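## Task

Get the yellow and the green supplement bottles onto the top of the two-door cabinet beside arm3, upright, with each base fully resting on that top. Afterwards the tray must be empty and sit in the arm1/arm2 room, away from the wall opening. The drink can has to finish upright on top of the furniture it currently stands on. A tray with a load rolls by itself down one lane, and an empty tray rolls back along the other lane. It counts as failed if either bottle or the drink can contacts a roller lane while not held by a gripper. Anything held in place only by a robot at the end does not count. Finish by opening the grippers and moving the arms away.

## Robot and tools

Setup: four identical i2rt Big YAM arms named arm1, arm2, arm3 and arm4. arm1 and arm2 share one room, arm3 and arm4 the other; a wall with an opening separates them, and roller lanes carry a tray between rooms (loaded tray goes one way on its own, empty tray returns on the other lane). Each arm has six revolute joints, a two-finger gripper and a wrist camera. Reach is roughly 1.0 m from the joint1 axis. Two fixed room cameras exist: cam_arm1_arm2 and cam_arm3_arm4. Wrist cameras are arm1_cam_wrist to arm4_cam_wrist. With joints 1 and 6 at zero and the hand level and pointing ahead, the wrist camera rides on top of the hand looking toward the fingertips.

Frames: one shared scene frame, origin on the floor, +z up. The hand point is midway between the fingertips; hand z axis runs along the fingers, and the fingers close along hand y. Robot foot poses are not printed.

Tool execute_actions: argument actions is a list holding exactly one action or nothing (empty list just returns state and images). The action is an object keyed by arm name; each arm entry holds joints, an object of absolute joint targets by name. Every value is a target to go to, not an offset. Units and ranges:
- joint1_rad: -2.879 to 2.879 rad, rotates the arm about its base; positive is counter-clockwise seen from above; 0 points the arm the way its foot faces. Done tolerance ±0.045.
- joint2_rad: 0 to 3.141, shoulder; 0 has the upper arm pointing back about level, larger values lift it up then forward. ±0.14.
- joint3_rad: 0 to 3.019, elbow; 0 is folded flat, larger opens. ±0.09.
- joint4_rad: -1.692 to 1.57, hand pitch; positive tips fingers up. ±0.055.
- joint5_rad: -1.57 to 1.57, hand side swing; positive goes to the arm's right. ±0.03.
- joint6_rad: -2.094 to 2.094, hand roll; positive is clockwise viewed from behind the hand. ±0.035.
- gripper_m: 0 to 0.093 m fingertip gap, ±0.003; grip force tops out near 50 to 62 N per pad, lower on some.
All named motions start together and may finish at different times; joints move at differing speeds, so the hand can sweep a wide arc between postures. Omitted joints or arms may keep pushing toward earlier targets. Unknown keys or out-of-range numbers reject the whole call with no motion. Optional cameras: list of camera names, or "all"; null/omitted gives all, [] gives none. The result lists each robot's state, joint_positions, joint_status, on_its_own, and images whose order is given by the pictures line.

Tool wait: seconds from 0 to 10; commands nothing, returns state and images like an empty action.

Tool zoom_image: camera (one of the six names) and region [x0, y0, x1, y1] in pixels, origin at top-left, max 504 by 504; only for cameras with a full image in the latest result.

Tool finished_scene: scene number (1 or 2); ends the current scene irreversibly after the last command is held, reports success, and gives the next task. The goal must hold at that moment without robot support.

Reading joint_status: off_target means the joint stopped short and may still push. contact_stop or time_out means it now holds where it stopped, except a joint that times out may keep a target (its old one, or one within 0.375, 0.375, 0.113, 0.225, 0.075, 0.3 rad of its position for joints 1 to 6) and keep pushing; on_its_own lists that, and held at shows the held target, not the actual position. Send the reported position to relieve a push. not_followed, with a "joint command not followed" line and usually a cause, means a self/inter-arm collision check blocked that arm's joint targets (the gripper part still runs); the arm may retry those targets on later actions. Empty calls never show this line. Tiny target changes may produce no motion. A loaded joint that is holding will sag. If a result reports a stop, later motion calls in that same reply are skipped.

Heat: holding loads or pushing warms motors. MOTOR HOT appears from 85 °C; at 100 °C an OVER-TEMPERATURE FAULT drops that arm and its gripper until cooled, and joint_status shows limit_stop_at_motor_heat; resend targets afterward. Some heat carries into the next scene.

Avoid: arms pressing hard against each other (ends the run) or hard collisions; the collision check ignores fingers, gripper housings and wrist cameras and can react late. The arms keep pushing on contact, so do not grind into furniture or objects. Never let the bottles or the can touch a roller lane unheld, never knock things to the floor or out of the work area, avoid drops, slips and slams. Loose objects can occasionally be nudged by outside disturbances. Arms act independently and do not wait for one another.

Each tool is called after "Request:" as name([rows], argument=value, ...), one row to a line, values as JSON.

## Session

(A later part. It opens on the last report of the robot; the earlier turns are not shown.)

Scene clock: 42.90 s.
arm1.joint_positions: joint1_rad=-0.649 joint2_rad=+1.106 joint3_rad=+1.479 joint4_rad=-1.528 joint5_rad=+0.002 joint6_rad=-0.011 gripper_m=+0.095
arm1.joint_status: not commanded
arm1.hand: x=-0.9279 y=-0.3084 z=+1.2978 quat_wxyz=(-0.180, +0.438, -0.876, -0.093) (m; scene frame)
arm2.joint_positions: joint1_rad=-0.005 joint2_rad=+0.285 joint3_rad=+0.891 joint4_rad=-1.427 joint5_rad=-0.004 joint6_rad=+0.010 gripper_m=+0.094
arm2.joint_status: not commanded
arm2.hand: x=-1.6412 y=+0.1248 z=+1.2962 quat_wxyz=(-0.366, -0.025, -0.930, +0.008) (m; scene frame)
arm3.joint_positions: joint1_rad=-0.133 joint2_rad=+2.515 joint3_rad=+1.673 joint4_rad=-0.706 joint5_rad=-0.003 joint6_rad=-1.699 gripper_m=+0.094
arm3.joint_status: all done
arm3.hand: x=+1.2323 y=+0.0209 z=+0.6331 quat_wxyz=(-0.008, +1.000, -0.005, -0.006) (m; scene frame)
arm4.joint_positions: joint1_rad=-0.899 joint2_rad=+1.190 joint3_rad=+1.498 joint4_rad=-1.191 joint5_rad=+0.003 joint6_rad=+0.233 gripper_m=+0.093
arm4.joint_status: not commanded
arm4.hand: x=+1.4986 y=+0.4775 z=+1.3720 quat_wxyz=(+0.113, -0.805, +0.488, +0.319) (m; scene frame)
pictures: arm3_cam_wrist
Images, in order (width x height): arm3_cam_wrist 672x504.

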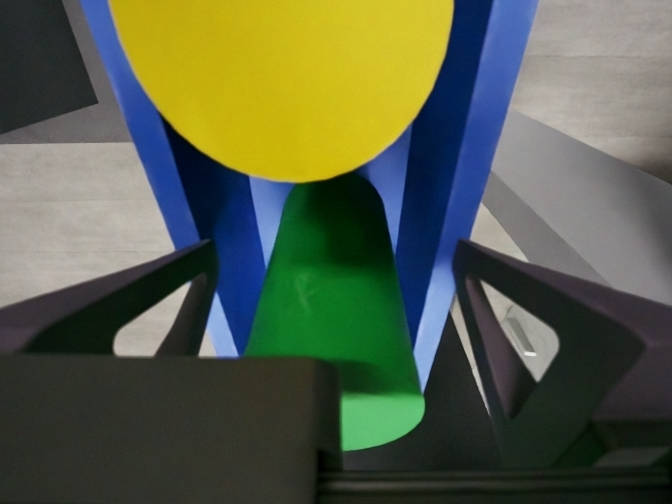

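Centered. Close, then lift.

Request:
execute_actions([
  {"arm3":{"joints":{"gripper_m":0.04}}},
], cameras=[])

Request:
execute_actions([
  {"arm3":{"joints":{"joint2_rad":2.285,"joint3_rad":1.625,"joint4_rad":-0.87}}},
], cameras=["arm3_cam_wrist","cam_arm3_arm4"])

Scene clock: 44.07 s.
arm1.joint_positions: joint1_rad=-0.649 joint2_rad=+1.106 joint3_rad=+1.479 joint4_rad=-1.528 joint5_rad=+0.002 joint6_rad=-0.011 gripper_m=+0.095
arm1.joint_status: not commanded
arm1.hand: x=-0.9279 y=-0.3084 z=+1.2978 quat_wxyz=(-0.180, +0.438, -0.876, -0.093) (m; scene frame)
arm2.joint_positions: joint1_rad=-0.005 joint2_rad=+0.285 joint3_rad=+0.891 joint4_rad=-1.427 joint5_rad=-0.004 joint6_rad=+0.010 gripper_m=+0.094
arm2.joint_status: not commanded
arm2.hand: x=-1.6412 y=+0.1248 z=+1.2962 quat_wxyz=(-0.366, -0.025, -0.930, +0.008) (m; scene frame)
arm3.joint_positions: joint1_rad=-0.134 joint2_rad=+2.515 joint3_rad=+1.665 joint4_rad=-0.705 joint5_rad=-0.003 joint6_rad=-1.699 gripper_m=+0.040
arm3.joint_status: all done
arm3.hand: x=+1.2319 y=+0.0167 z=+0.6311 quat_wxyz=(-0.005, +1.000, -0.005, -0.007) (m; scene frame)
arm4.joint_positions: joint1_rad=-0.899 joint2_rad=+1.190 joint3_rad=+1.498 joint4_rad=-1.191 joint5_rad=+0.003 joint6_rad=+0.233 gripper_m=+0.093
arm4.joint_status: not commanded
arm4.hand: x=+1.4986 y=+0.4775 z=+1.3720 quat_wxyz=(+0.113, -0.805, +0.488, +0.319) (m; scene frame)
pictures: none
No camera images: the call's "cameras" was empty. Leave "cameras" out to get every camera's image.

Scene clock: 45.27 s.
arm1.joint_positions: joint1_rad=-0.649 joint2_rad=+1.106 joint3_rad=+1.479 joint4_rad=-1.528 joint5_rad=+0.002 joint6_rad=-0.011 gripper_m=+0.095
arm1.joint_status: not commanded
arm1.hand: x=-0.9279 y=-0.3084 z=+1.2978 quat_wxyz=(-0.180, +0.438, -0.876, -0.093) (m; scene frame)
arm2.joint_positions: joint1_rad=-0.005 joint2_rad=+0.285 joint3_rad=+0.891 joint4_rad=-1.427 joint5_rad=-0.004 joint6_rad=+0.010 gripper_m=+0.094
arm2.joint_status: not commanded
arm2.hand: x=-1.6412 y=+0.1248 z=+1.2962 quat_wxyz=(-0.366, -0.025, -0.930, +0.008) (m; scene frame)
arm3.joint_positions: joint1_rad=-0.134 joint2_rad=+2.263 joint3_rad=+1.609 joint4_rad=-0.860 joint5_rad=-0.003 joint6_rad=-1.699 gripper_m=+0.040
arm3.joint_status: all done
arm3.hand: x=+1.2348 y=+0.0263 z=+0.7675 quat_wxyz=(-0.025, +1.000, -0.005, -0.004) (m; scene frame)
arm4.joint_positions: joint1_rad=-0.899 joint2_rad=+1.190 joint3_rad=+1.498 joint4_rad=-1.191 joint5_rad=+0.003 joint6_rad=+0.233 gripper_m=+0.093
arm4.joint_status: not commanded
arm4.hand: x=+1.4986 y=+0.4775 z=+1.3720 quat_wxyz=(+0.113, -0.805, +0.488, +0.319) (m; scene frame)
pictures: arm3_cam_wrist, cam_arm3_arm4
Images, in order (width x height): arm3_cam_wrist 672x504, cam_arm3_arm4 672x504.

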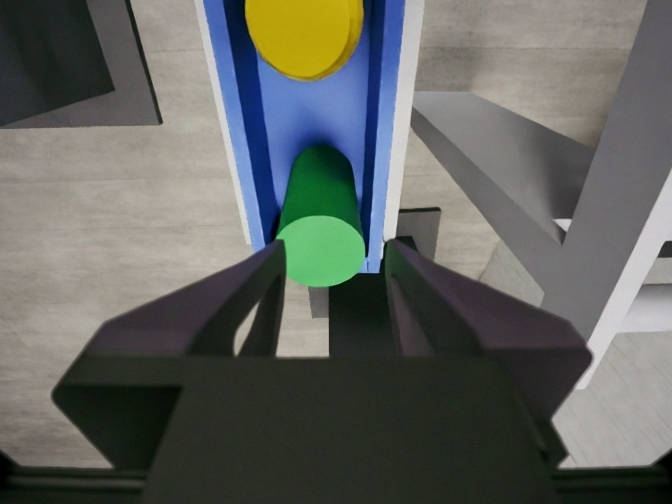

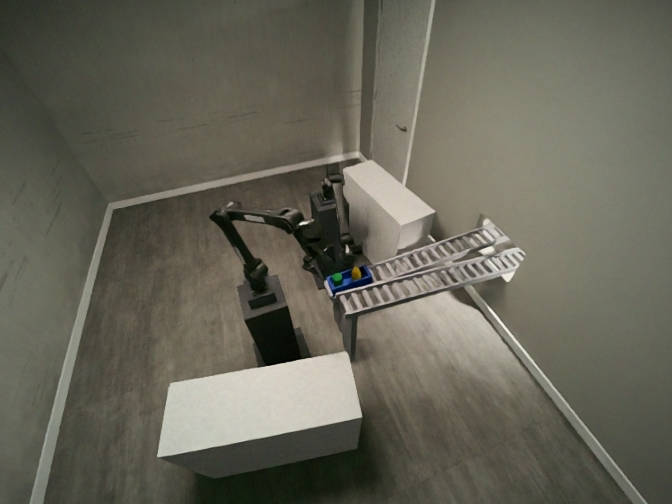

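Request:
execute_actions([
  {"arm3":{"joints":{"gripper_m":0.093,"joint1_rad":-0.165,"joint2_rad":2.325,"joint3_rad":1.645,"joint4_rad":-0.9}}},
], cameras=["arm3_cam_wrist"])

Scene clock: 46.87 s.
arm1.joint_positions: joint1_rad=-0.649 joint2_rad=+1.106 joint3_rad=+1.479 joint4_rad=-1.528 joint5_rad=+0.002 joint6_rad=-0.011 gripper_m=+0.095
arm1.joint_status: not commanded
arm1.hand: x=-0.9279 y=-0.3084 z=+1.2978 quat_wxyz=(-0.180, +0.438, -0.876, -0.093) (m; scene frame)
arm2.joint_positions: joint1_rad=-0.005 joint2_rad=+0.285 joint3_rad=+0.891 joint4_rad=-1.427 joint5_rad=-0.004 joint6_rad=+0.010 gripper_m=+0.094
arm2.joint_status: not commanded
arm2.hand: x=-1.6412 y=+0.1248 z=+1.2962 quat_wxyz=(-0.366, -0.025, -0.930, +0.008) (m; scene frame)
arm3.joint_positions: joint1_rad=-0.166 joint2_rad=+2.311 joint3_rad=+1.609 joint4_rad=-0.891 joint5_rad=-0.002 joint6_rad=-1.699 gripper_m=+0.093
arm3.joint_status: all done
arm3.hand: x=+1.2511 y=+0.0041 z=+0.7382 quat_wxyz=(+0.014, +1.000, -0.021, -0.009) (m; scene frame)
arm4.joint_positions: joint1_rad=-0.899 joint2_rad=+1.190 joint3_rad=+1.498 joint4_rad=-1.191 joint5_rad=+0.003 joint6_rad=+0.233 gripper_m=+0.093
arm4.joint_status: not commanded
arm4.hand: x=+1.4986 y=+0.4775 z=+1.3720 quat_wxyz=(+0.113, -0.805, +0.488, +0.319) (m; scene frame)
pictures: arm3_cam_wrist
Images, in order (width x height): arm3_cam_wrist 672x504.

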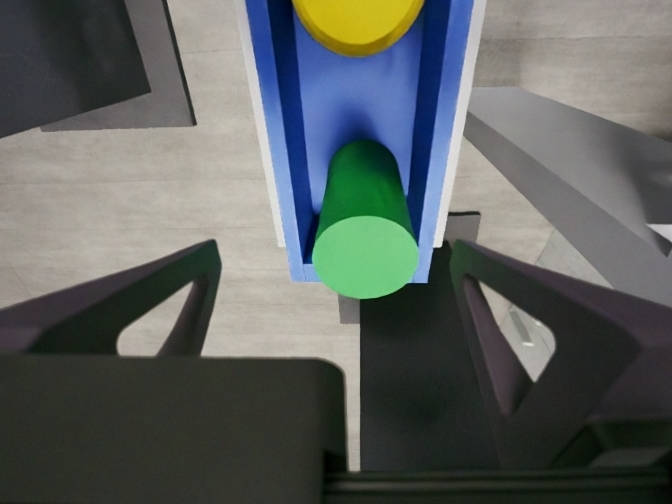

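Request:
execute_actions([
  {"arm3":{"joints":{"joint1_rad":-0.19,"joint2_rad":2.33,"joint3_rad":1.69,"joint4_rad":-0.915,"joint6_rad":-1.75}}},
], cameras=[])

Request:
execute_actions([
  {"arm3":{"joints":{"joint2_rad":2.555,"joint3_rad":1.73,"joint4_rad":-0.735}}},
], cameras=["arm3_cam_wrist"])

Scene clock: 48.57 s.
arm1.joint_positions: joint1_rad=-0.649 joint2_rad=+1.106 joint3_rad=+1.479 joint4_rad=-1.528 joint5_rad=+0.002 joint6_rad=-0.011 gripper_m=+0.095
arm1.joint_status: not commanded
arm1.hand: x=-0.9279 y=-0.3084 z=+1.2978 quat_wxyz=(-0.180, +0.438, -0.876, -0.093) (m; scene frame)
arm2.joint_positions: joint1_rad=-0.005 joint2_rad=+0.285 joint3_rad=+0.891 joint4_rad=-1.427 joint5_rad=-0.004 joint6_rad=+0.010 gripper_m=+0.094
arm2.joint_status: not commanded
arm2.hand: x=-1.6412 y=+0.1248 z=+1.2962 quat_wxyz=(-0.366, -0.025, -0.930, +0.008) (m; scene frame)
arm3.joint_positions: joint1_rad=-0.188 joint2_rad=+2.312 joint3_rad=+1.651 joint4_rad=-0.906 joint5_rad=-0.002 joint6_rad=-1.735 gripper_m=+0.093
arm3.joint_status: all done
arm3.hand: x=+1.2677 y=+0.0176 z=+0.7497 quat_wxyz=(+0.001, +1.000, -0.014, -0.007) (m; scene frame)
arm4.joint_positions: joint1_rad=-0.899 joint2_rad=+1.190 joint3_rad=+1.498 joint4_rad=-1.191 joint5_rad=+0.003 joint6_rad=+0.233 gripper_m=+0.093
arm4.joint_status: not commanded
arm4.hand: x=+1.4986 y=+0.4775 z=+1.3720 quat_wxyz=(+0.113, -0.805, +0.488, +0.319) (m; scene frame)
pictures: none
No camera images: the call's "cameras" was empty. Leave "cameras" out to get every camera's image.

Scene clock: 49.53 s.
arm1.joint_positions: joint1_rad=-0.649 joint2_rad=+1.106 joint3_rad=+1.479 joint4_rad=-1.528 joint5_rad=+0.002 joint6_rad=-0.011 gripper_m=+0.095
arm1.joint_status: not commanded
arm1.hand: x=-0.9279 y=-0.3084 z=+1.2978 quat_wxyz=(-0.180, +0.438, -0.876, -0.093) (m; scene frame)
arm2.joint_positions: joint1_rad=-0.005 joint2_rad=+0.285 joint3_rad=+0.891 joint4_rad=-1.427 joint5_rad=-0.004 joint6_rad=+0.010 gripper_m=+0.094
arm2.joint_status: not commanded
arm2.hand: x=-1.6412 y=+0.1248 z=+1.2962 quat_wxyz=(-0.366, -0.025, -0.930, +0.008) (m; scene frame)
arm3.joint_positions: joint1_rad=-0.185 joint2_rad=+2.463 joint3_rad=+1.725 joint4_rad=-0.758 joint5_rad=+0.001 joint6_rad=-1.735 gripper_m=+0.093
arm3.joint_status: all done
arm3.hand: x=+1.2711 y=+0.0468 z=+0.6789 quat_wxyz=(-0.033, +0.999, -0.013, +0.001) (m; scene frame)
arm4.joint_positions: joint1_rad=-0.899 joint2_rad=+1.190 joint3_rad=+1.498 joint4_rad=-1.191 joint5_rad=+0.003 joint6_rad=+0.233 gripper_m=+0.093
arm4.joint_status: not commanded
arm4.hand: x=+1.4986 y=+0.4775 z=+1.3720 quat_wxyz=(+0.113, -0.805, +0.488, +0.319) (m; scene frame)
pictures: arm3_cam_wrist
Images, in order (width x height): arm3_cam_wrist 672x504.

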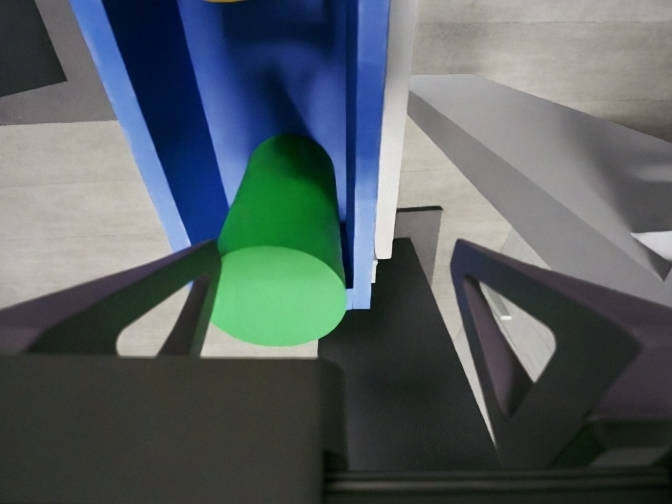

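Request:
execute_actions([
  {"arm3":{"joints":{"joint2_rad":2.36,"joint4_rad":-0.95}}},
], cameras=["arm3_cam_wrist"])

Scene clock: 51.90 s.
arm1.joint_positions: joint1_rad=-0.649 joint2_rad=+1.106 joint3_rad=+1.479 joint4_rad=-1.528 joint5_rad=+0.002 joint6_rad=-0.011 gripper_m=+0.095
arm1.joint_status: not commanded
arm1.hand: x=-0.9279 y=-0.3084 z=+1.2978 quat_wxyz=(-0.180, +0.438, -0.876, -0.093) (m; scene frame)
arm2.joint_positions: joint1_rad=-0.005 joint2_rad=+0.285 joint3_rad=+0.891 joint4_rad=-1.427 joint5_rad=-0.004 joint6_rad=+0.010 gripper_m=+0.094
arm2.joint_status: not commanded
arm2.hand: x=-1.6412 y=+0.1248 z=+1.2962 quat_wxyz=(-0.366, -0.025, -0.930, +0.008) (m; scene frame)
arm3.joint_positions: joint1_rad=-0.185 joint2_rad=+2.364 joint3_rad=+1.725 joint4_rad=-0.941 joint5_rad=+0.001 joint6_rad=-1.736 gripper_m=+0.093
arm3.joint_status: all done
arm3.hand: x=+1.2687 y=+0.0311 z=+0.7399 quat_wxyz=(+0.008, +1.000, -0.012, -0.006) (m; scene frame)
arm4.joint_positions: joint1_rad=-0.899 joint2_rad=+1.190 joint3_rad=+1.498 joint4_rad=-1.191 joint5_rad=+0.003 joint6_rad=+0.233 gripper_m=+0.093
arm4.joint_status: not commanded
arm4.hand: x=+1.4986 y=+0.4775 z=+1.3720 quat_wxyz=(+0.113, -0.805, +0.488, +0.319) (m; scene frame)
pictures: arm3_cam_wrist
Images, in order (width x height): arm3_cam_wrist 672x504.

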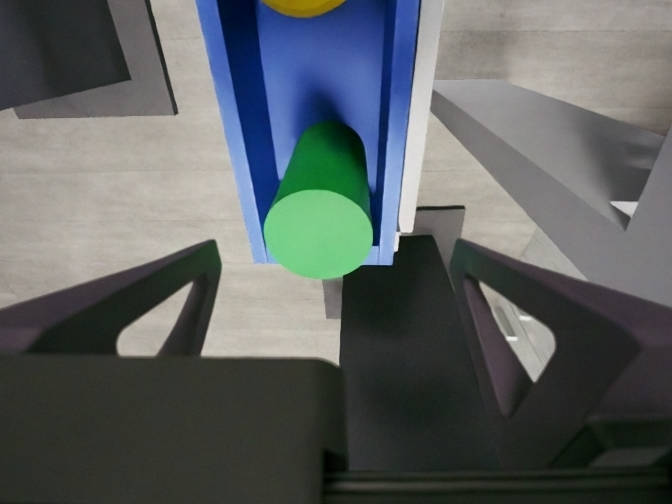

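Request:
execute_actions([
  {"arm3":{"joints":{"joint2_rad":2.57,"joint3_rad":1.685,"joint4_rad":-0.74}}},
], cameras=["arm3_cam_wrist"])

Scene clock: 53.97 s.
arm1.joint_positions: joint1_rad=-0.649 joint2_rad=+1.106 joint3_rad=+1.479 joint4_rad=-1.528 joint5_rad=+0.002 joint6_rad=-0.011 gripper_m=+0.095
arm1.joint_status: not commanded
arm1.hand: x=-0.9279 y=-0.3084 z=+1.2978 quat_wxyz=(-0.180, +0.438, -0.876, -0.093) (m; scene frame)
arm2.joint_positions: joint1_rad=-0.005 joint2_rad=+0.285 joint3_rad=+0.891 joint4_rad=-1.427 joint5_rad=-0.004 joint6_rad=+0.010 gripper_m=+0.094
arm2.joint_status: not commanded
arm2.hand: x=-1.6412 y=+0.1248 z=+1.2962 quat_wxyz=(-0.366, -0.025, -0.930, +0.008) (m; scene frame)
arm3.joint_positions: joint1_rad=-0.185 joint2_rad=+2.535 joint3_rad=+1.693 joint4_rad=-0.765 joint5_rad=+0.002 joint6_rad=-1.739 gripper_m=+0.093
arm3.joint_status: all done
arm3.hand: x=+1.2627 y=+0.0043 z=+0.6259 quat_wxyz=(+0.022, +1.000, -0.011, -0.008) (m; scene frame)
arm4.joint_positions: joint1_rad=-0.899 joint2_rad=+1.190 joint3_rad=+1.498 joint4_rad=-1.191 joint5_rad=+0.003 joint6_rad=+0.233 gripper_m=+0.093
arm4.joint_status: not commanded
arm4.hand: x=+1.4986 y=+0.4775 z=+1.3720 quat_wxyz=(+0.113, -0.805, +0.488, +0.319) (m; scene frame)
pictures: arm3_cam_wrist
Images, in order (width x height): arm3_cam_wrist 672x504.

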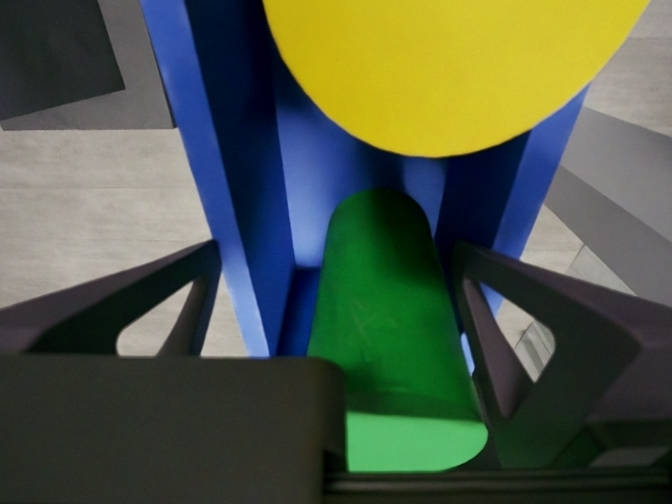

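Request:
execute_actions([
  {"arm3":{"joints":{"joint3_rad":1.735,"joint4_rad":-0.73}}},
], cameras=[])

Request:
execute_actions([
  {"arm3":{"joints":{"joint1_rad":-0.24,"joint6_rad":-1.8}}},
], cameras=["arm3_cam_wrist","cam_arm3_arm4"])

Scene clock: 55.97 s.
arm1.joint_positions: joint1_rad=-0.649 joint2_rad=+1.106 joint3_rad=+1.479 joint4_rad=-1.528 joint5_rad=+0.002 joint6_rad=-0.011 gripper_m=+0.095
arm1.joint_status: not commanded
arm1.hand: x=-0.9279 y=-0.3084 z=+1.2978 quat_wxyz=(-0.180, +0.438, -0.876, -0.093) (m; scene frame)
arm2.joint_positions: joint1_rad=-0.005 joint2_rad=+0.285 joint3_rad=+0.891 joint4_rad=-1.427 joint5_rad=-0.004 joint6_rad=+0.010 gripper_m=+0.094
arm2.joint_status: not commanded
arm2.hand: x=-1.6412 y=+0.1248 z=+1.2962 quat_wxyz=(-0.366, -0.025, -0.930, +0.008) (m; scene frame)
arm3.joint_positions: joint1_rad=-0.185 joint2_rad=+2.535 joint3_rad=+1.694 joint4_rad=-0.765 joint5_rad=+0.002 joint6_rad=-1.739 gripper_m=+0.093
arm3.joint_status: all done
arm3.hand: x=+1.2628 y=+0.0046 z=+0.6260 quat_wxyz=(+0.021, +1.000, -0.011, -0.008) (m; scene frame)
arm4.joint_positions: joint1_rad=-0.899 joint2_rad=+1.190 joint3_rad=+1.498 joint4_rad=-1.191 joint5_rad=+0.003 joint6_rad=+0.233 gripper_m=+0.093
arm4.joint_status: not commanded
arm4.hand: x=+1.4986 y=+0.4775 z=+1.3720 quat_wxyz=(+0.113, -0.805, +0.488, +0.319) (m; scene frame)
pictures: none
No camera images: the call's "cameras" was empty. Leave "cameras" out to get every camera's image.

Scene clock: 56.80 s.
arm1.joint_positions: joint1_rad=-0.649 joint2_rad=+1.106 joint3_rad=+1.479 joint4_rad=-1.528 joint5_rad=+0.002 joint6_rad=-0.011 gripper_m=+0.095
arm1.joint_status: not commanded
arm1.hand: x=-0.9279 y=-0.3084 z=+1.2978 quat_wxyz=(-0.180, +0.438, -0.876, -0.093) (m; scene frame)
arm2.joint_positions: joint1_rad=-0.005 joint2_rad=+0.285 joint3_rad=+0.891 joint4_rad=-1.427 joint5_rad=-0.004 joint6_rad=+0.010 gripper_m=+0.094
arm2.joint_status: not commanded
arm2.hand: x=-1.6412 y=+0.1248 z=+1.2962 quat_wxyz=(-0.366, -0.025, -0.930, +0.008) (m; scene frame)
arm3.joint_positions: joint1_rad=-0.243 joint2_rad=+2.537 joint3_rad=+1.701 joint4_rad=-0.739 joint5_rad=-0.002 joint6_rad=-1.785 gripper_m=+0.093
arm3.joint_status: all done
arm3.hand: x=+1.2994 y=+0.0061 z=+0.6262 quat_wxyz=(+0.005, +1.000, -0.017, -0.008) (m; scene frame)
arm4.joint_positions: joint1_rad=-0.899 joint2_rad=+1.190 joint3_rad=+1.498 joint4_rad=-1.191 joint5_rad=+0.003 joint6_rad=+0.233 gripper_m=+0.093
arm4.joint_status: not commanded
arm4.hand: x=+1.4986 y=+0.4775 z=+1.3720 quat_wxyz=(+0.113, -0.805, +0.488, +0.319) (m; scene frame)
pictures: arm3_cam_wrist, cam_arm3_arm4
Images, in order (width x height): arm3_cam_wrist 672x504, cam_arm3_arm4 672x504.

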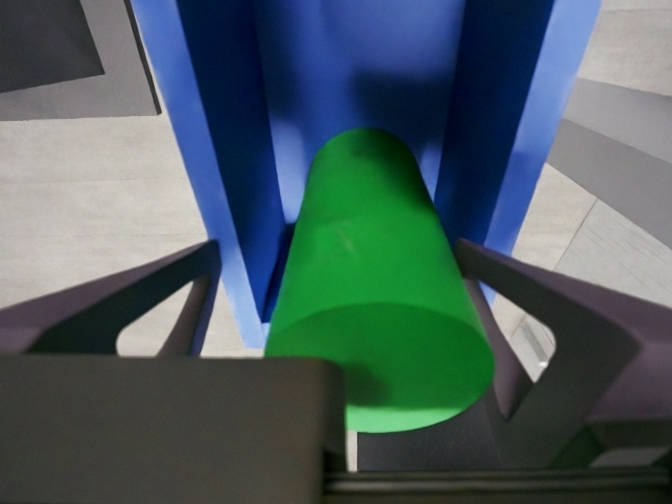

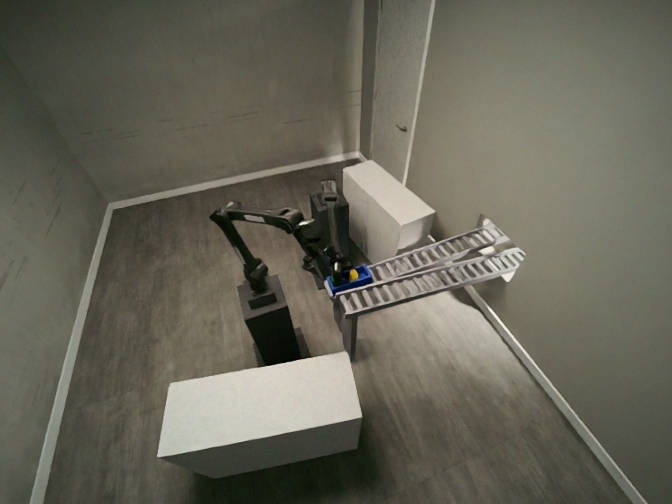

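Request:
execute_actions([
  {"arm3":{"joints":{"gripper_m":0.04}}},
], cameras=["arm3_cam_wrist"])

Scene clock: 57.73 s.
arm1.joint_positions: joint1_rad=-0.649 joint2_rad=+1.106 joint3_rad=+1.479 joint4_rad=-1.528 joint5_rad=+0.002 joint6_rad=-0.011 gripper_m=+0.095
arm1.joint_status: not commanded
arm1.hand: x=-0.9279 y=-0.3084 z=+1.2978 quat_wxyz=(-0.180, +0.438, -0.876, -0.093) (m; scene frame)
arm2.joint_positions: joint1_rad=-0.005 joint2_rad=+0.285 joint3_rad=+0.891 joint4_rad=-1.427 joint5_rad=-0.004 joint6_rad=+0.010 gripper_m=+0.094
arm2.joint_status: not commanded
arm2.hand: x=-1.6412 y=+0.1248 z=+1.2962 quat_wxyz=(-0.366, -0.025, -0.930, +0.008) (m; scene frame)
arm3.joint_positions: joint1_rad=-0.243 joint2_rad=+2.537 joint3_rad=+1.701 joint4_rad=-0.738 joint5_rad=-0.002 joint6_rad=-1.786 gripper_m=+0.065
arm3.joint_status: gripper_m off_target (ended at +0.065, target +0.040)
arm3.hand: x=+1.2995 y=+0.0062 z=+0.6262 quat_wxyz=(+0.005, +1.000, -0.016, -0.007) (m; scene frame)
arm4.joint_positions: joint1_rad=-0.899 joint2_rad=+1.190 joint3_rad=+1.498 joint4_rad=-1.191 joint5_rad=+0.003 joint6_rad=+0.233 gripper_m=+0.093
arm4.joint_status: not commanded
arm4.hand: x=+1.4986 y=+0.4775 z=+1.3720 quat_wxyz=(+0.113, -0.805, +0.488, +0.319) (m; scene frame)
pictures: arm3_cam_wrist
Images, in order (width x height): arm3_cam_wrist 672x504.

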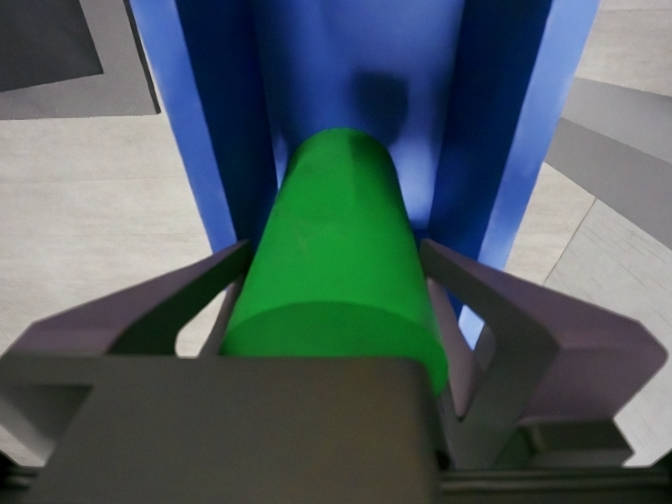

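Request:
execute_actions([
  {"arm3":{"joints":{"joint2_rad":2.2,"joint4_rad":-1.07}}},
], cameras=["arm3_cam_wrist"])

Request:
execute_actions([
  {"arm3":{"joints":{"joint2_rad":1.75,"joint3_rad":1.7,"joint4_rad":-1.52}}},
], cameras=[])

Request:
execute_actions([
  {"arm3":{"joints":{"joint1_rad":1.1,"joint6_rad":-0.5}}},
], cameras=["arm3_cam_wrist","cam_arm3_arm4"])

Scene clock: 59.83 s.
arm1.joint_positions: joint1_rad=-0.649 joint2_rad=+1.106 joint3_rad=+1.479 joint4_rad=-1.528 joint5_rad=+0.002 joint6_rad=-0.011 gripper_m=+0.095
arm1.joint_status: not commanded
arm1.hand: x=-0.9279 y=-0.3084 z=+1.2978 quat_wxyz=(-0.180, +0.438, -0.876, -0.093) (m; scene frame)
arm2.joint_positions: joint1_rad=-0.005 joint2_rad=+0.285 joint3_rad=+0.891 joint4_rad=-1.427 joint5_rad=-0.004 joint6_rad=+0.010 gripper_m=+0.094
arm2.joint_status: not commanded
arm2.hand: x=-1.6412 y=+0.1248 z=+1.2962 quat_wxyz=(-0.366, -0.025, -0.930, +0.008) (m; scene frame)
arm3.joint_positions: joint1_rad=-0.242 joint2_rad=+2.200 joint3_rad=+1.716 joint4_rad=-1.060 joint5_rad=-0.003 joint6_rad=-1.788 gripper_m=+0.065
arm3.joint_status: all done
arm3.hand: x=+1.3054 y=+0.0245 z=+0.8389 quat_wxyz=(-0.010, +1.000, -0.015, -0.004) (m; scene frame)
arm4.joint_positions: joint1_rad=-0.899 joint2_rad=+1.190 joint3_rad=+1.498 joint4_rad=-1.191 joint5_rad=+0.003 joint6_rad=+0.233 gripper_m=+0.093
arm4.joint_status: not commanded
arm4.hand: x=+1.4986 y=+0.4775 z=+1.3720 quat_wxyz=(+0.113, -0.805, +0.488, +0.319) (m; scene frame)
pictures: arm3_cam_wrist
Images, in order (width x height): arm3_cam_wrist 672x504.

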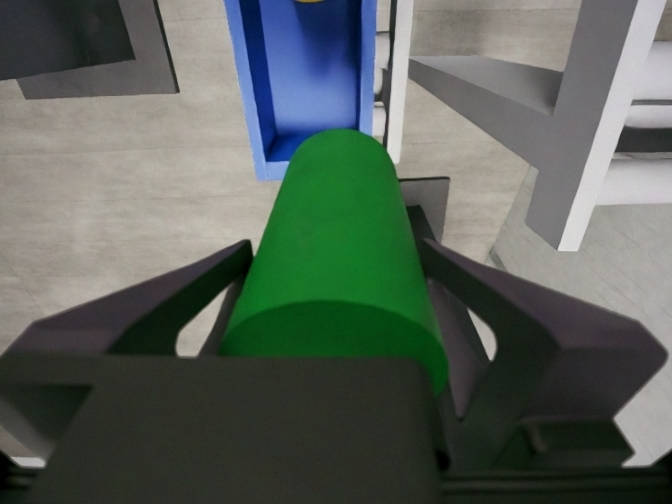

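Scene clock: 61.47 s.
arm1.joint_positions: joint1_rad=-0.649 joint2_rad=+1.106 joint3_rad=+1.479 joint4_rad=-1.528 joint5_rad=+0.002 joint6_rad=-0.011 gripper_m=+0.095
arm1.joint_status: not commanded
arm1.hand: x=-0.9279 y=-0.3084 z=+1.2978 quat_wxyz=(-0.180, +0.438, -0.876, -0.093) (m; scene frame)
arm2.joint_positions: joint1_rad=-0.005 joint2_rad=+0.285 joint3_rad=+0.891 joint4_rad=-1.427 joint5_rad=-0.004 joint6_rad=+0.010 gripper_m=+0.094
arm2.joint_status: not commanded
arm2.hand: x=-1.6412 y=+0.1248 z=+1.2962 quat_wxyz=(-0.366, -0.025, -0.930, +0.008) (m; scene frame)
arm3.joint_positions: joint1_rad=-0.242 joint2_rad=+1.760 joint3_rad=+1.674 joint4_rad=-1.513 joint5_rad=-0.002 joint6_rad=-1.788 gripper_m=+0.065
arm3.joint_status: all done
arm3.hand: x=+1.2812 y=-0.0817 z=+1.0778 quat_wxyz=(+0.017, +1.000, -0.015, -0.010) (m; scene frame)
arm4.joint_positions: joint1_rad=-0.899 joint2_rad=+1.190 joint3_rad=+1.498 joint4_rad=-1.191 joint5_rad=+0.003 joint6_rad=+0.233 gripper_m=+0.093
arm4.joint_status: not commanded
arm4.hand: x=+1.4986 y=+0.4775 z=+1.3720 quat_wxyz=(+0.113, -0.805, +0.488, +0.319) (m; scene frame)
pictures: none
No camera images: the call's "cameras" was empty. Leave "cameras" out to get every camera's image.

Scene clock: 63.50 s.
arm1.joint_positions: joint1_rad=-0.649 joint2_rad=+1.106 joint3_rad=+1.479 joint4_rad=-1.528 joint5_rad=+0.002 joint6_rad=-0.011 gripper_m=+0.095
arm1.joint_status: not commanded
arm1.hand: x=-0.9279 y=-0.3084 z=+1.2978 quat_wxyz=(-0.180, +0.438, -0.876, -0.093) (m; scene frame)
arm2.joint_positions: joint1_rad=-0.005 joint2_rad=+0.285 joint3_rad=+0.891 joint4_rad=-1.427 joint5_rad=-0.004 joint6_rad=+0.010 gripper_m=+0.094
arm2.joint_status: not commanded
arm2.hand: x=-1.6412 y=+0.1248 z=+1.2962 quat_wxyz=(-0.366, -0.025, -0.930, +0.008) (m; scene frame)
arm3.joint_positions: joint1_rad=+1.107 joint2_rad=+1.760 joint3_rad=+1.674 joint4_rad=-1.513 joint5_rad=-0.003 joint6_rad=-0.515 gripper_m=+0.065
arm3.joint_status: all done
arm3.hand: x=+0.6754 y=-0.3577 z=+1.0869 quat_wxyz=(+0.011, +1.000, +0.023, +0.006) (m; scene frame)
arm4.joint_positions: joint1_rad=-0.899 joint2_rad=+1.190 joint3_rad=+1.498 joint4_rad=-1.191 joint5_rad=+0.003 joint6_rad=+0.233 gripper_m=+0.093
arm4.joint_status: not commanded
arm4.hand: x=+1.4986 y=+0.4775 z=+1.3720 quat_wxyz=(+0.113, -0.805, +0.488, +0.319) (m; scene frame)
pictures: arm3_cam_wrist, cam_arm3_arm4
Images, in order (width x height): arm3_cam_wrist 672x504, cam_arm3_arm4 672x504.

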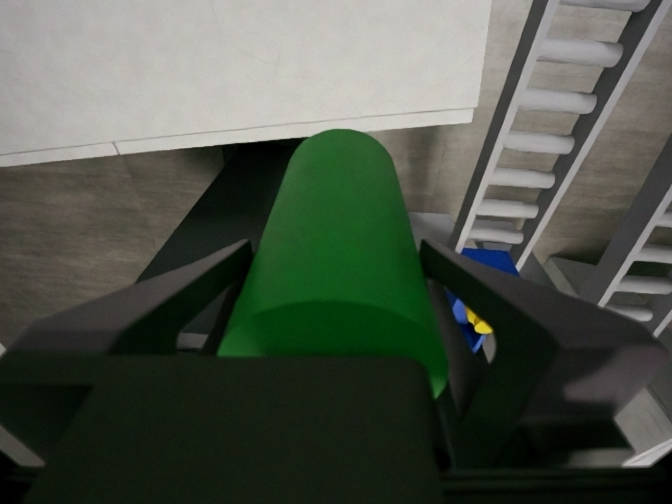

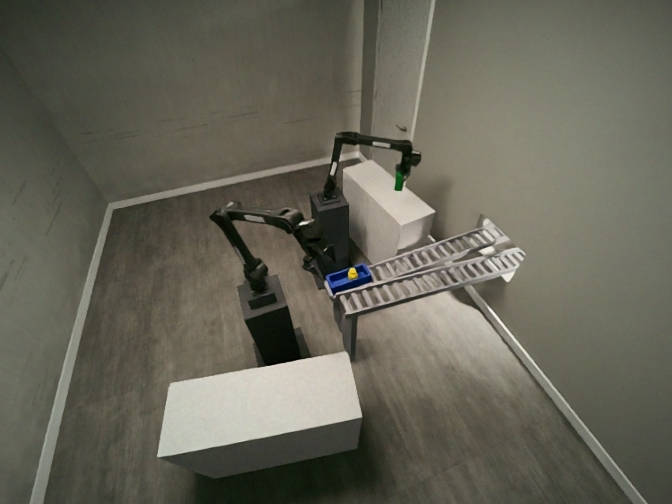

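Request:
execute_actions([
  {"arm3":{"joints":{"joint1_rad":1.36,"joint2_rad":2.1,"joint3_rad":2.1,"joint4_rad":-1.55,"joint6_rad":-0.2}}},
], cameras=["arm3_cam_wrist","cam_arm3_arm4"])

Scene clock: 66.00 s.
arm1.joint_positions: joint1_rad=-0.649 joint2_rad=+1.106 joint3_rad=+1.479 joint4_rad=-1.528 joint5_rad=+0.002 joint6_rad=-0.011 gripper_m=+0.095
arm1.joint_status: not commanded
arm1.hand: x=-0.9279 y=-0.3084 z=+1.2978 quat_wxyz=(-0.180, +0.438, -0.876, -0.093) (m; scene frame)
arm2.joint_positions: joint1_rad=-0.005 joint2_rad=+0.285 joint3_rad=+0.891 joint4_rad=-1.427 joint5_rad=-0.004 joint6_rad=+0.010 gripper_m=+0.094
arm2.joint_status: not commanded
arm2.hand: x=-1.6412 y=+0.1248 z=+1.2962 quat_wxyz=(-0.366, -0.025, -0.930, +0.008) (m; scene frame)
arm3.joint_positions: joint1_rad=+1.353 joint2_rad=+2.128 joint3_rad=+2.036 joint4_rad=-1.547 joint5_rad=-0.001 joint6_rad=-0.215 gripper_m=+0.065
arm3.joint_status: all done
arm3.hand: x=+0.5229 y=-0.4568 z=+1.0137 quat_wxyz=(+0.011, +1.000, -0.004, +0.027) (m; scene frame)
arm4.joint_positions: joint1_rad=-0.899 joint2_rad=+1.190 joint3_rad=+1.498 joint4_rad=-1.191 joint5_rad=+0.003 joint6_rad=+0.233 gripper_m=+0.093
arm4.joint_status: not commanded
arm4.hand: x=+1.4986 y=+0.4775 z=+1.3720 quat_wxyz=(+0.113, -0.805, +0.488, +0.319) (m; scene frame)
pictures: arm3_cam_wrist, cam_arm3_arm4
Images, in order (width x height): arm3_cam_wrist 672x504, cam_arm3_arm4 672x504.

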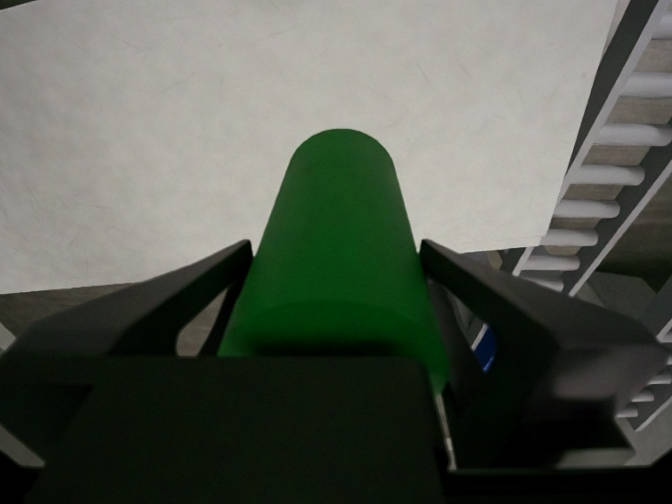

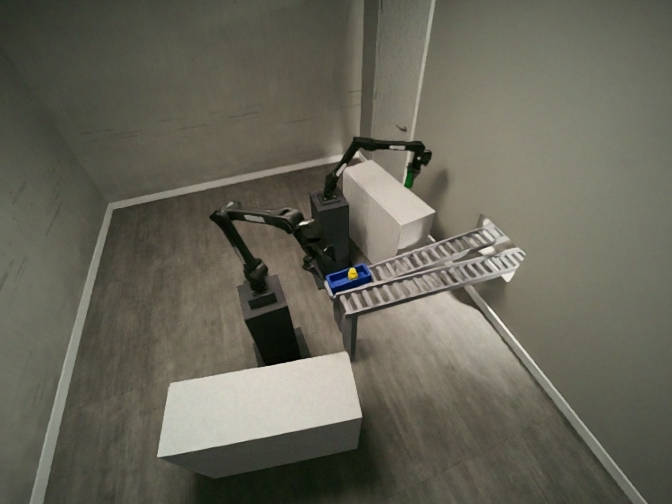

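Request:
execute_actions([
  {"arm3":{"joints":{"joint2_rad":2.06,"joint3_rad":1.66,"joint4_rad":-1.165}}},
], cameras=["arm3_cam_wrist","cam_arm3_arm4"])

Scene clock: 68.67 s.
arm1.joint_positions: joint1_rad=-0.649 joint2_rad=+1.106 joint3_rad=+1.479 joint4_rad=-1.528 joint5_rad=+0.002 joint6_rad=-0.011 gripper_m=+0.095
arm1.joint_status: not commanded
arm1.hand: x=-0.9279 y=-0.3084 z=+1.2978 quat_wxyz=(-0.180, +0.438, -0.876, -0.093) (m; scene frame)
arm2.joint_positions: joint1_rad=-0.005 joint2_rad=+0.285 joint3_rad=+0.891 joint4_rad=-1.427 joint5_rad=-0.004 joint6_rad=+0.010 gripper_m=+0.094
arm2.joint_status: not commanded
arm2.hand: x=-1.6412 y=+0.1248 z=+1.2962 quat_wxyz=(-0.366, -0.025, -0.930, +0.008) (m; scene frame)
arm3.joint_positions: joint1_rad=+1.353 joint2_rad=+2.074 joint3_rad=+1.644 joint4_rad=-1.174 joint5_rad=-0.001 joint6_rad=-0.214 gripper_m=+0.065
arm3.joint_status: all done
arm3.hand: x=+0.5607 y=-0.4664 z=+0.9025 quat_wxyz=(+0.008, +1.000, -0.004, +0.010) (m; scene frame)
arm4.joint_positions: joint1_rad=-0.899 joint2_rad=+1.190 joint3_rad=+1.498 joint4_rad=-1.191 joint5_rad=+0.003 joint6_rad=+0.233 gripper_m=+0.093
arm4.joint_status: not commanded
arm4.hand: x=+1.4986 y=+0.4775 z=+1.3720 quat_wxyz=(+0.113, -0.805, +0.488, +0.319) (m; scene frame)
pictures: arm3_cam_wrist, cam_arm3_arm4
Images, in order (width x height): arm3_cam_wrist 672x504, cam_arm3_arm4 672x504.

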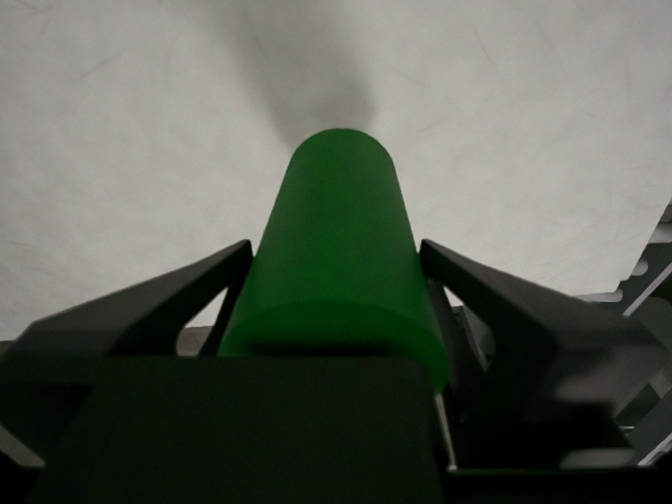

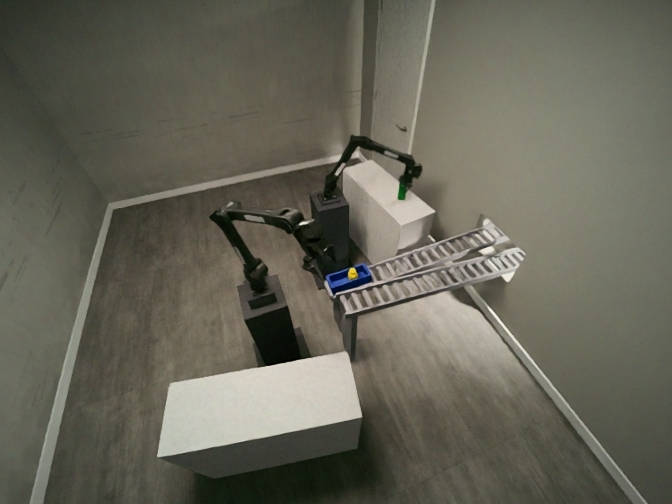

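Request:
execute_actions([
  {"arm3":{"joints":{"joint2_rad":2.125,"joint4_rad":-1.12}}},
], cameras=["arm3_cam_wrist","cam_arm3_arm4"])

Scene clock: 69.97 s.
arm1.joint_positions: joint1_rad=-0.649 joint2_rad=+1.106 joint3_rad=+1.479 joint4_rad=-1.528 joint5_rad=+0.002 joint6_rad=-0.011 gripper_m=+0.095
arm1.joint_status: not commanded
arm1.hand: x=-0.9279 y=-0.3084 z=+1.2978 quat_wxyz=(-0.180, +0.438, -0.876, -0.093) (m; scene frame)
arm2.joint_positions: joint1_rad=-0.005 joint2_rad=+0.285 joint3_rad=+0.891 joint4_rad=-1.427 joint5_rad=-0.004 joint6_rad=+0.010 gripper_m=+0.094
arm2.joint_status: not commanded
arm2.hand: x=-1.6412 y=+0.1248 z=+1.2962 quat_wxyz=(-0.366, -0.025, -0.930, +0.008) (m; scene frame)
arm3.joint_positions: joint1_rad=+1.353 joint2_rad=+2.128 joint3_rad=+1.644 joint4_rad=-1.129 joint5_rad=-0.001 joint6_rad=-0.214 gripper_m=+0.065
arm3.joint_status: all done
arm3.hand: x=+0.5559 y=-0.4656 z=+0.8707 quat_wxyz=(+0.009, +1.000, -0.004, +0.014) (m; scene frame)
arm4.joint_positions: joint1_rad=-0.899 joint2_rad=+1.190 joint3_rad=+1.498 joint4_rad=-1.191 joint5_rad=+0.003 joint6_rad=+0.233 gripper_m=+0.093
arm4.joint_status: not commanded
arm4.hand: x=+1.4986 y=+0.4775 z=+1.3720 quat_wxyz=(+0.113, -0.805, +0.488, +0.319) (m; scene frame)
pictures: arm3_cam_wrist, cam_arm3_arm4
Images, in order (width x height): arm3_cam_wrist 672x504, cam_arm3_arm4 672x504.

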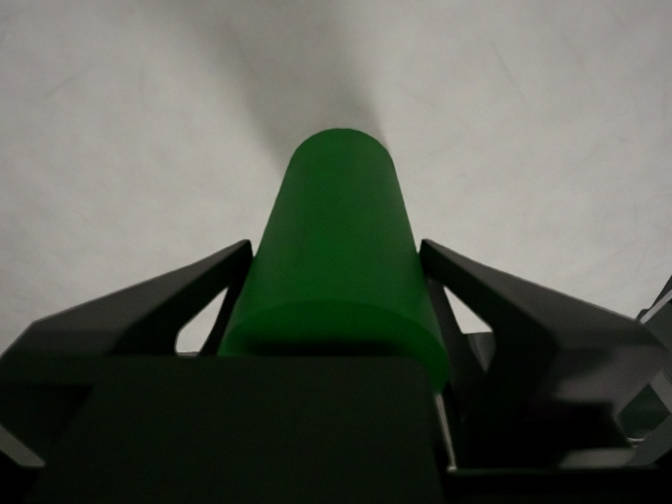

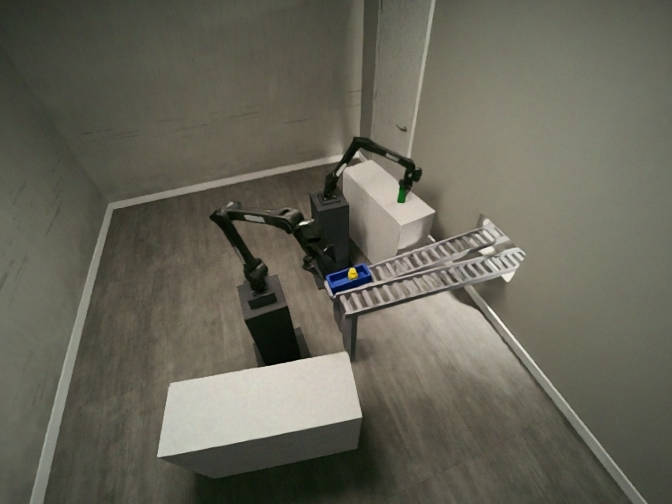

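Still free; lower a bit more.

Request:
execute_actions([
  {"arm3":{"joints":{"joint2_rad":2.17,"joint4_rad":-1.08}}},
], cameras=["arm3_cam_wrist"])

Scene clock: 70.77 s.
arm1.joint_positions: joint1_rad=-0.649 joint2_rad=+1.106 joint3_rad=+1.479 joint4_rad=-1.528 joint5_rad=+0.002 joint6_rad=-0.011 gripper_m=+0.095
arm1.joint_status: not commanded
arm1.hand: x=-0.9279 y=-0.3084 z=+1.2978 quat_wxyz=(-0.180, +0.438, -0.876, -0.093) (m; scene frame)
arm2.joint_positions: joint1_rad=-0.005 joint2_rad=+0.285 joint3_rad=+0.891 joint4_rad=-1.427 joint5_rad=-0.004 joint6_rad=+0.010 gripper_m=+0.094
arm2.joint_status: not commanded
arm2.hand: x=-1.6412 y=+0.1248 z=+1.2962 quat_wxyz=(-0.366, -0.025, -0.930, +0.008) (m; scene frame)
arm3.joint_positions: joint1_rad=+1.354 joint2_rad=+2.138 joint3_rad=+1.644 joint4_rad=-1.095 joint5_rad=+0.000 joint6_rad=-0.214 gripper_m=+0.065
arm3.joint_status: all done
arm3.hand: x=+0.5491 y=-0.4641 z=+0.8645 quat_wxyz=(+0.005, +1.000, -0.004, +0.003) (m; scene frame)
arm4.joint_positions: joint1_rad=-0.899 joint2_rad=+1.190 joint3_rad=+1.498 joint4_rad=-1.191 joint5_rad=+0.003 joint6_rad=+0.233 gripper_m=+0.093
arm4.joint_status: not commanded
arm4.hand: x=+1.4986 y=+0.4775 z=+1.3720 quat_wxyz=(+0.113, -0.805, +0.488, +0.319) (m; scene frame)
pictures: arm3_cam_wrist
Images, in order (width x height): arm3_cam_wrist 672x504.

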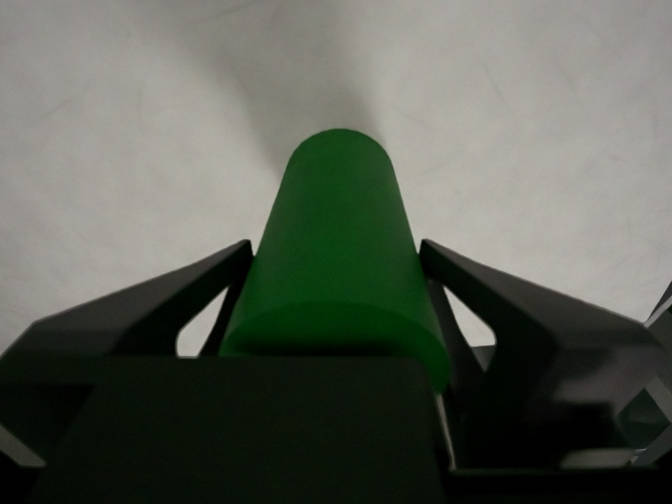

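Request:
execute_actions([
  {"arm3":{"joints":{"joint2_rad":2.14,"gripper_m":0.093}}},
], cameras=["arm3_cam_wrist"])

Request:
execute_actions([
  {"arm3":{"joints":{"joint2_rad":1.8,"joint4_rad":-1.42}}},
], cameras=["arm3_cam_wrist","cam_arm3_arm4"])

Scene clock: 72.07 s.
arm1.joint_positions: joint1_rad=-0.649 joint2_rad=+1.106 joint3_rad=+1.479 joint4_rad=-1.528 joint5_rad=+0.002 joint6_rad=-0.011 gripper_m=+0.095
arm1.joint_status: not commanded
arm1.hand: x=-0.9279 y=-0.3084 z=+1.2978 quat_wxyz=(-0.180, +0.438, -0.876, -0.093) (m; scene frame)
arm2.joint_positions: joint1_rad=-0.005 joint2_rad=+0.285 joint3_rad=+0.891 joint4_rad=-1.427 joint5_rad=-0.004 joint6_rad=+0.010 gripper_m=+0.094
arm2.joint_status: not commanded
arm2.hand: x=-1.6412 y=+0.1248 z=+1.2962 quat_wxyz=(-0.366, -0.025, -0.930, +0.008) (m; scene frame)
arm3.joint_positions: joint1_rad=+1.354 joint2_rad=+2.138 joint3_rad=+1.644 joint4_rad=-1.091 joint5_rad=+0.000 joint6_rad=-0.214 gripper_m=+0.093
arm3.joint_status: all done
arm3.hand: x=+0.5481 y=-0.4639 z=+0.8645 quat_wxyz=(+0.005, +1.000, -0.004, +0.001) (m; scene frame)
arm4.joint_positions: joint1_rad=-0.899 joint2_rad=+1.190 joint3_rad=+1.498 joint4_rad=-1.191 joint5_rad=+0.003 joint6_rad=+0.233 gripper_m=+0.093
arm4.joint_status: not commanded
arm4.hand: x=+1.4986 y=+0.4775 z=+1.3720 quat_wxyz=(+0.113, -0.805, +0.488, +0.319) (m; scene frame)
pictures: arm3_cam_wrist
Images, in order (width x height): arm3_cam_wrist 672x504.

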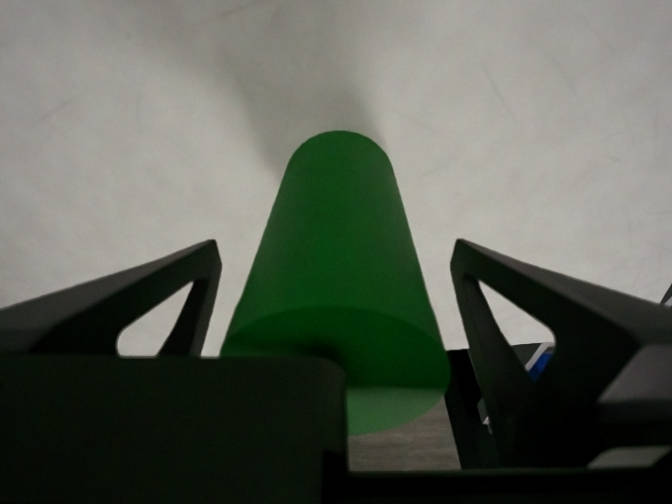

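Scene clock: 73.47 s.
arm1.joint_positions: joint1_rad=-0.649 joint2_rad=+1.106 joint3_rad=+1.479 joint4_rad=-1.528 joint5_rad=+0.002 joint6_rad=-0.011 gripper_m=+0.095
arm1.joint_status: not commanded
arm1.hand: x=-0.9279 y=-0.3084 z=+1.2978 quat_wxyz=(-0.180, +0.438, -0.876, -0.093) (m; scene frame)
arm2.joint_positions: joint1_rad=-0.005 joint2_rad=+0.285 joint3_rad=+0.891 joint4_rad=-1.427 joint5_rad=-0.004 joint6_rad=+0.010 gripper_m=+0.094
arm2.joint_status: not commanded
arm2.hand: x=-1.6412 y=+0.1248 z=+1.2962 quat_wxyz=(-0.366, -0.025, -0.930, +0.008) (m; scene frame)
arm3.joint_positions: joint1_rad=+1.354 joint2_rad=+1.789 joint3_rad=+1.644 joint4_rad=-1.411 joint5_rad=+0.000 joint6_rad=-0.214 gripper_m=+0.093
arm3.joint_status: all done
arm3.hand: x=+0.6126 y=-0.4766 z=+1.0617 quat_wxyz=(+0.002, +1.000, -0.004, -0.013) (m; scene frame)
arm4.joint_positions: joint1_rad=-0.899 joint2_rad=+1.190 joint3_rad=+1.498 joint4_rad=-1.191 joint5_rad=+0.003 joint6_rad=+0.233 gripper_m=+0.093
arm4.joint_status: not commanded
arm4.hand: x=+1.4986 y=+0.4775 z=+1.3720 quat_wxyz=(+0.113, -0.805, +0.488, +0.319) (m; scene frame)
pictures: arm3_cam_wrist, cam_arm3_arm4
Images, in order (width x height): arm3_cam_wrist 672x504, cam_arm3_arm4 672x504.

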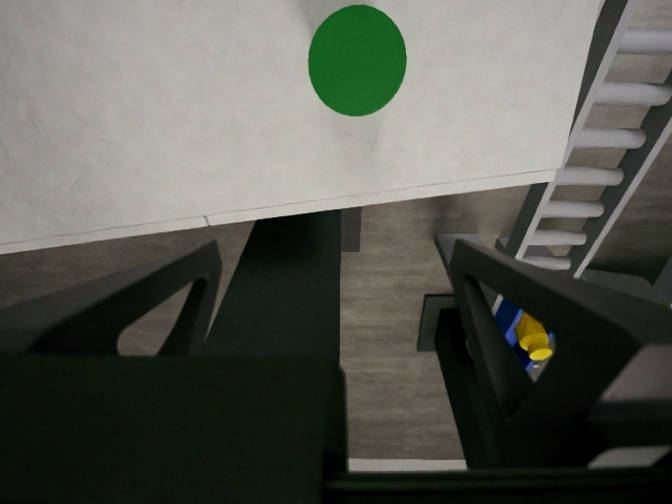

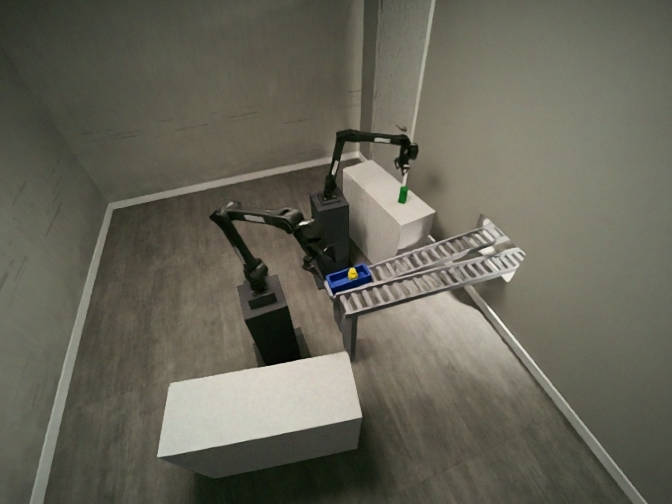

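Request:
execute_actions([
  {"arm3":{"joints":{"joint1_rad":-0.015,"joint6_rad":-1.6}}},
], cameras=[])

Request:
execute_actions([
  {"arm3":{"joints":{"joint2_rad":2.21,"joint3_rad":1.62,"joint4_rad":-0.955}}},
], cameras=["arm3_cam_wrist"])

Scene clock: 76.53 s.
arm1.joint_positions: joint1_rad=-0.649 joint2_rad=+1.106 joint3_rad=+1.479 joint4_rad=-1.528 joint5_rad=+0.002 joint6_rad=-0.011 gripper_m=+0.095
arm1.joint_status: not commanded
arm1.hand: x=-0.9279 y=-0.3084 z=+1.2978 quat_wxyz=(-0.180, +0.438, -0.876, -0.093) (m; scene frame)
arm2.joint_positions: joint1_rad=-0.005 joint2_rad=+0.285 joint3_rad=+0.891 joint4_rad=-1.427 joint5_rad=-0.004 joint6_rad=+0.010 gripper_m=+0.094
arm2.joint_status: not commanded
arm2.hand: x=-1.6412 y=+0.1248 z=+1.2962 quat_wxyz=(-0.366, -0.025, -0.930, +0.008) (m; scene frame)
arm3.joint_positions: joint1_rad=-0.022 joint2_rad=+1.792 joint3_rad=+1.644 joint4_rad=-1.411 joint5_rad=+0.001 joint6_rad=-1.585 gripper_m=+0.093
arm3.joint_status: all done
arm3.hand: x=+1.1662 y=-0.0471 z=+1.0510 quat_wxyz=(-0.003, +1.000, -0.007, -0.005) (m; scene frame)
arm4.joint_positions: joint1_rad=-0.899 joint2_rad=+1.190 joint3_rad=+1.498 joint4_rad=-1.191 joint5_rad=+0.003 joint6_rad=+0.233 gripper_m=+0.093
arm4.joint_status: not commanded
arm4.hand: x=+1.4986 y=+0.4775 z=+1.3720 quat_wxyz=(+0.113, -0.805, +0.488, +0.319) (m; scene frame)
pictures: none
No camera images: the call's "cameras" was empty. Leave "cameras" out to get every camera's image.

Scene clock: 77.90 s.
arm1.joint_positions: joint1_rad=-0.649 joint2_rad=+1.106 joint3_rad=+1.479 joint4_rad=-1.528 joint5_rad=+0.002 joint6_rad=-0.011 gripper_m=+0.095
arm1.joint_status: not commanded
arm1.hand: x=-0.9279 y=-0.3084 z=+1.2978 quat_wxyz=(-0.180, +0.438, -0.876, -0.093) (m; scene frame)
arm2.joint_positions: joint1_rad=-0.005 joint2_rad=+0.285 joint3_rad=+0.891 joint4_rad=-1.427 joint5_rad=-0.004 joint6_rad=+0.010 gripper_m=+0.094
arm2.joint_status: not commanded
arm2.hand: x=-1.6412 y=+0.1248 z=+1.2962 quat_wxyz=(-0.366, -0.025, -0.930, +0.008) (m; scene frame)
arm3.joint_positions: joint1_rad=-0.022 joint2_rad=+2.233 joint3_rad=+1.600 joint4_rad=-0.966 joint5_rad=+0.001 joint6_rad=-1.586 gripper_m=+0.093
arm3.joint_status: all done
arm3.hand: x=+1.1645 y=+0.0083 z=+0.7829 quat_wxyz=(+0.018, +1.000, -0.006, -0.006) (m; scene frame)
arm4.joint_positions: joint1_rad=-0.899 joint2_rad=+1.190 joint3_rad=+1.498 joint4_rad=-1.191 joint5_rad=+0.003 joint6_rad=+0.233 gripper_m=+0.093
arm4.joint_status: not commanded
arm4.hand: x=+1.4986 y=+0.4775 z=+1.3720 quat_wxyz=(+0.113, -0.805, +0.488, +0.319) (m; scene frame)
pictures: arm3_cam_wrist
Images, in order (width x height): arm3_cam_wrist 672x504.

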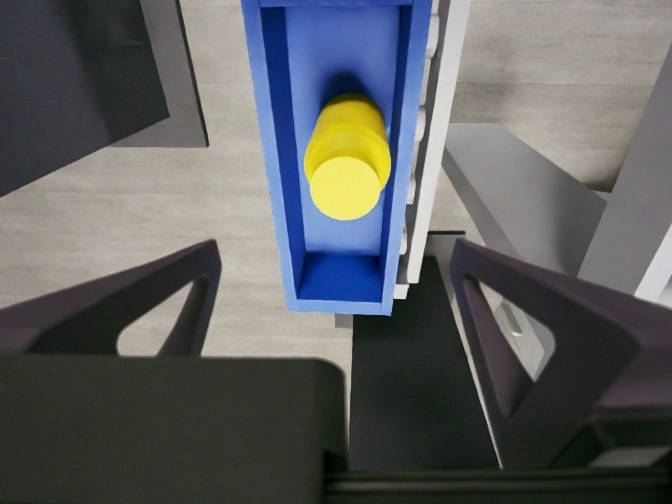

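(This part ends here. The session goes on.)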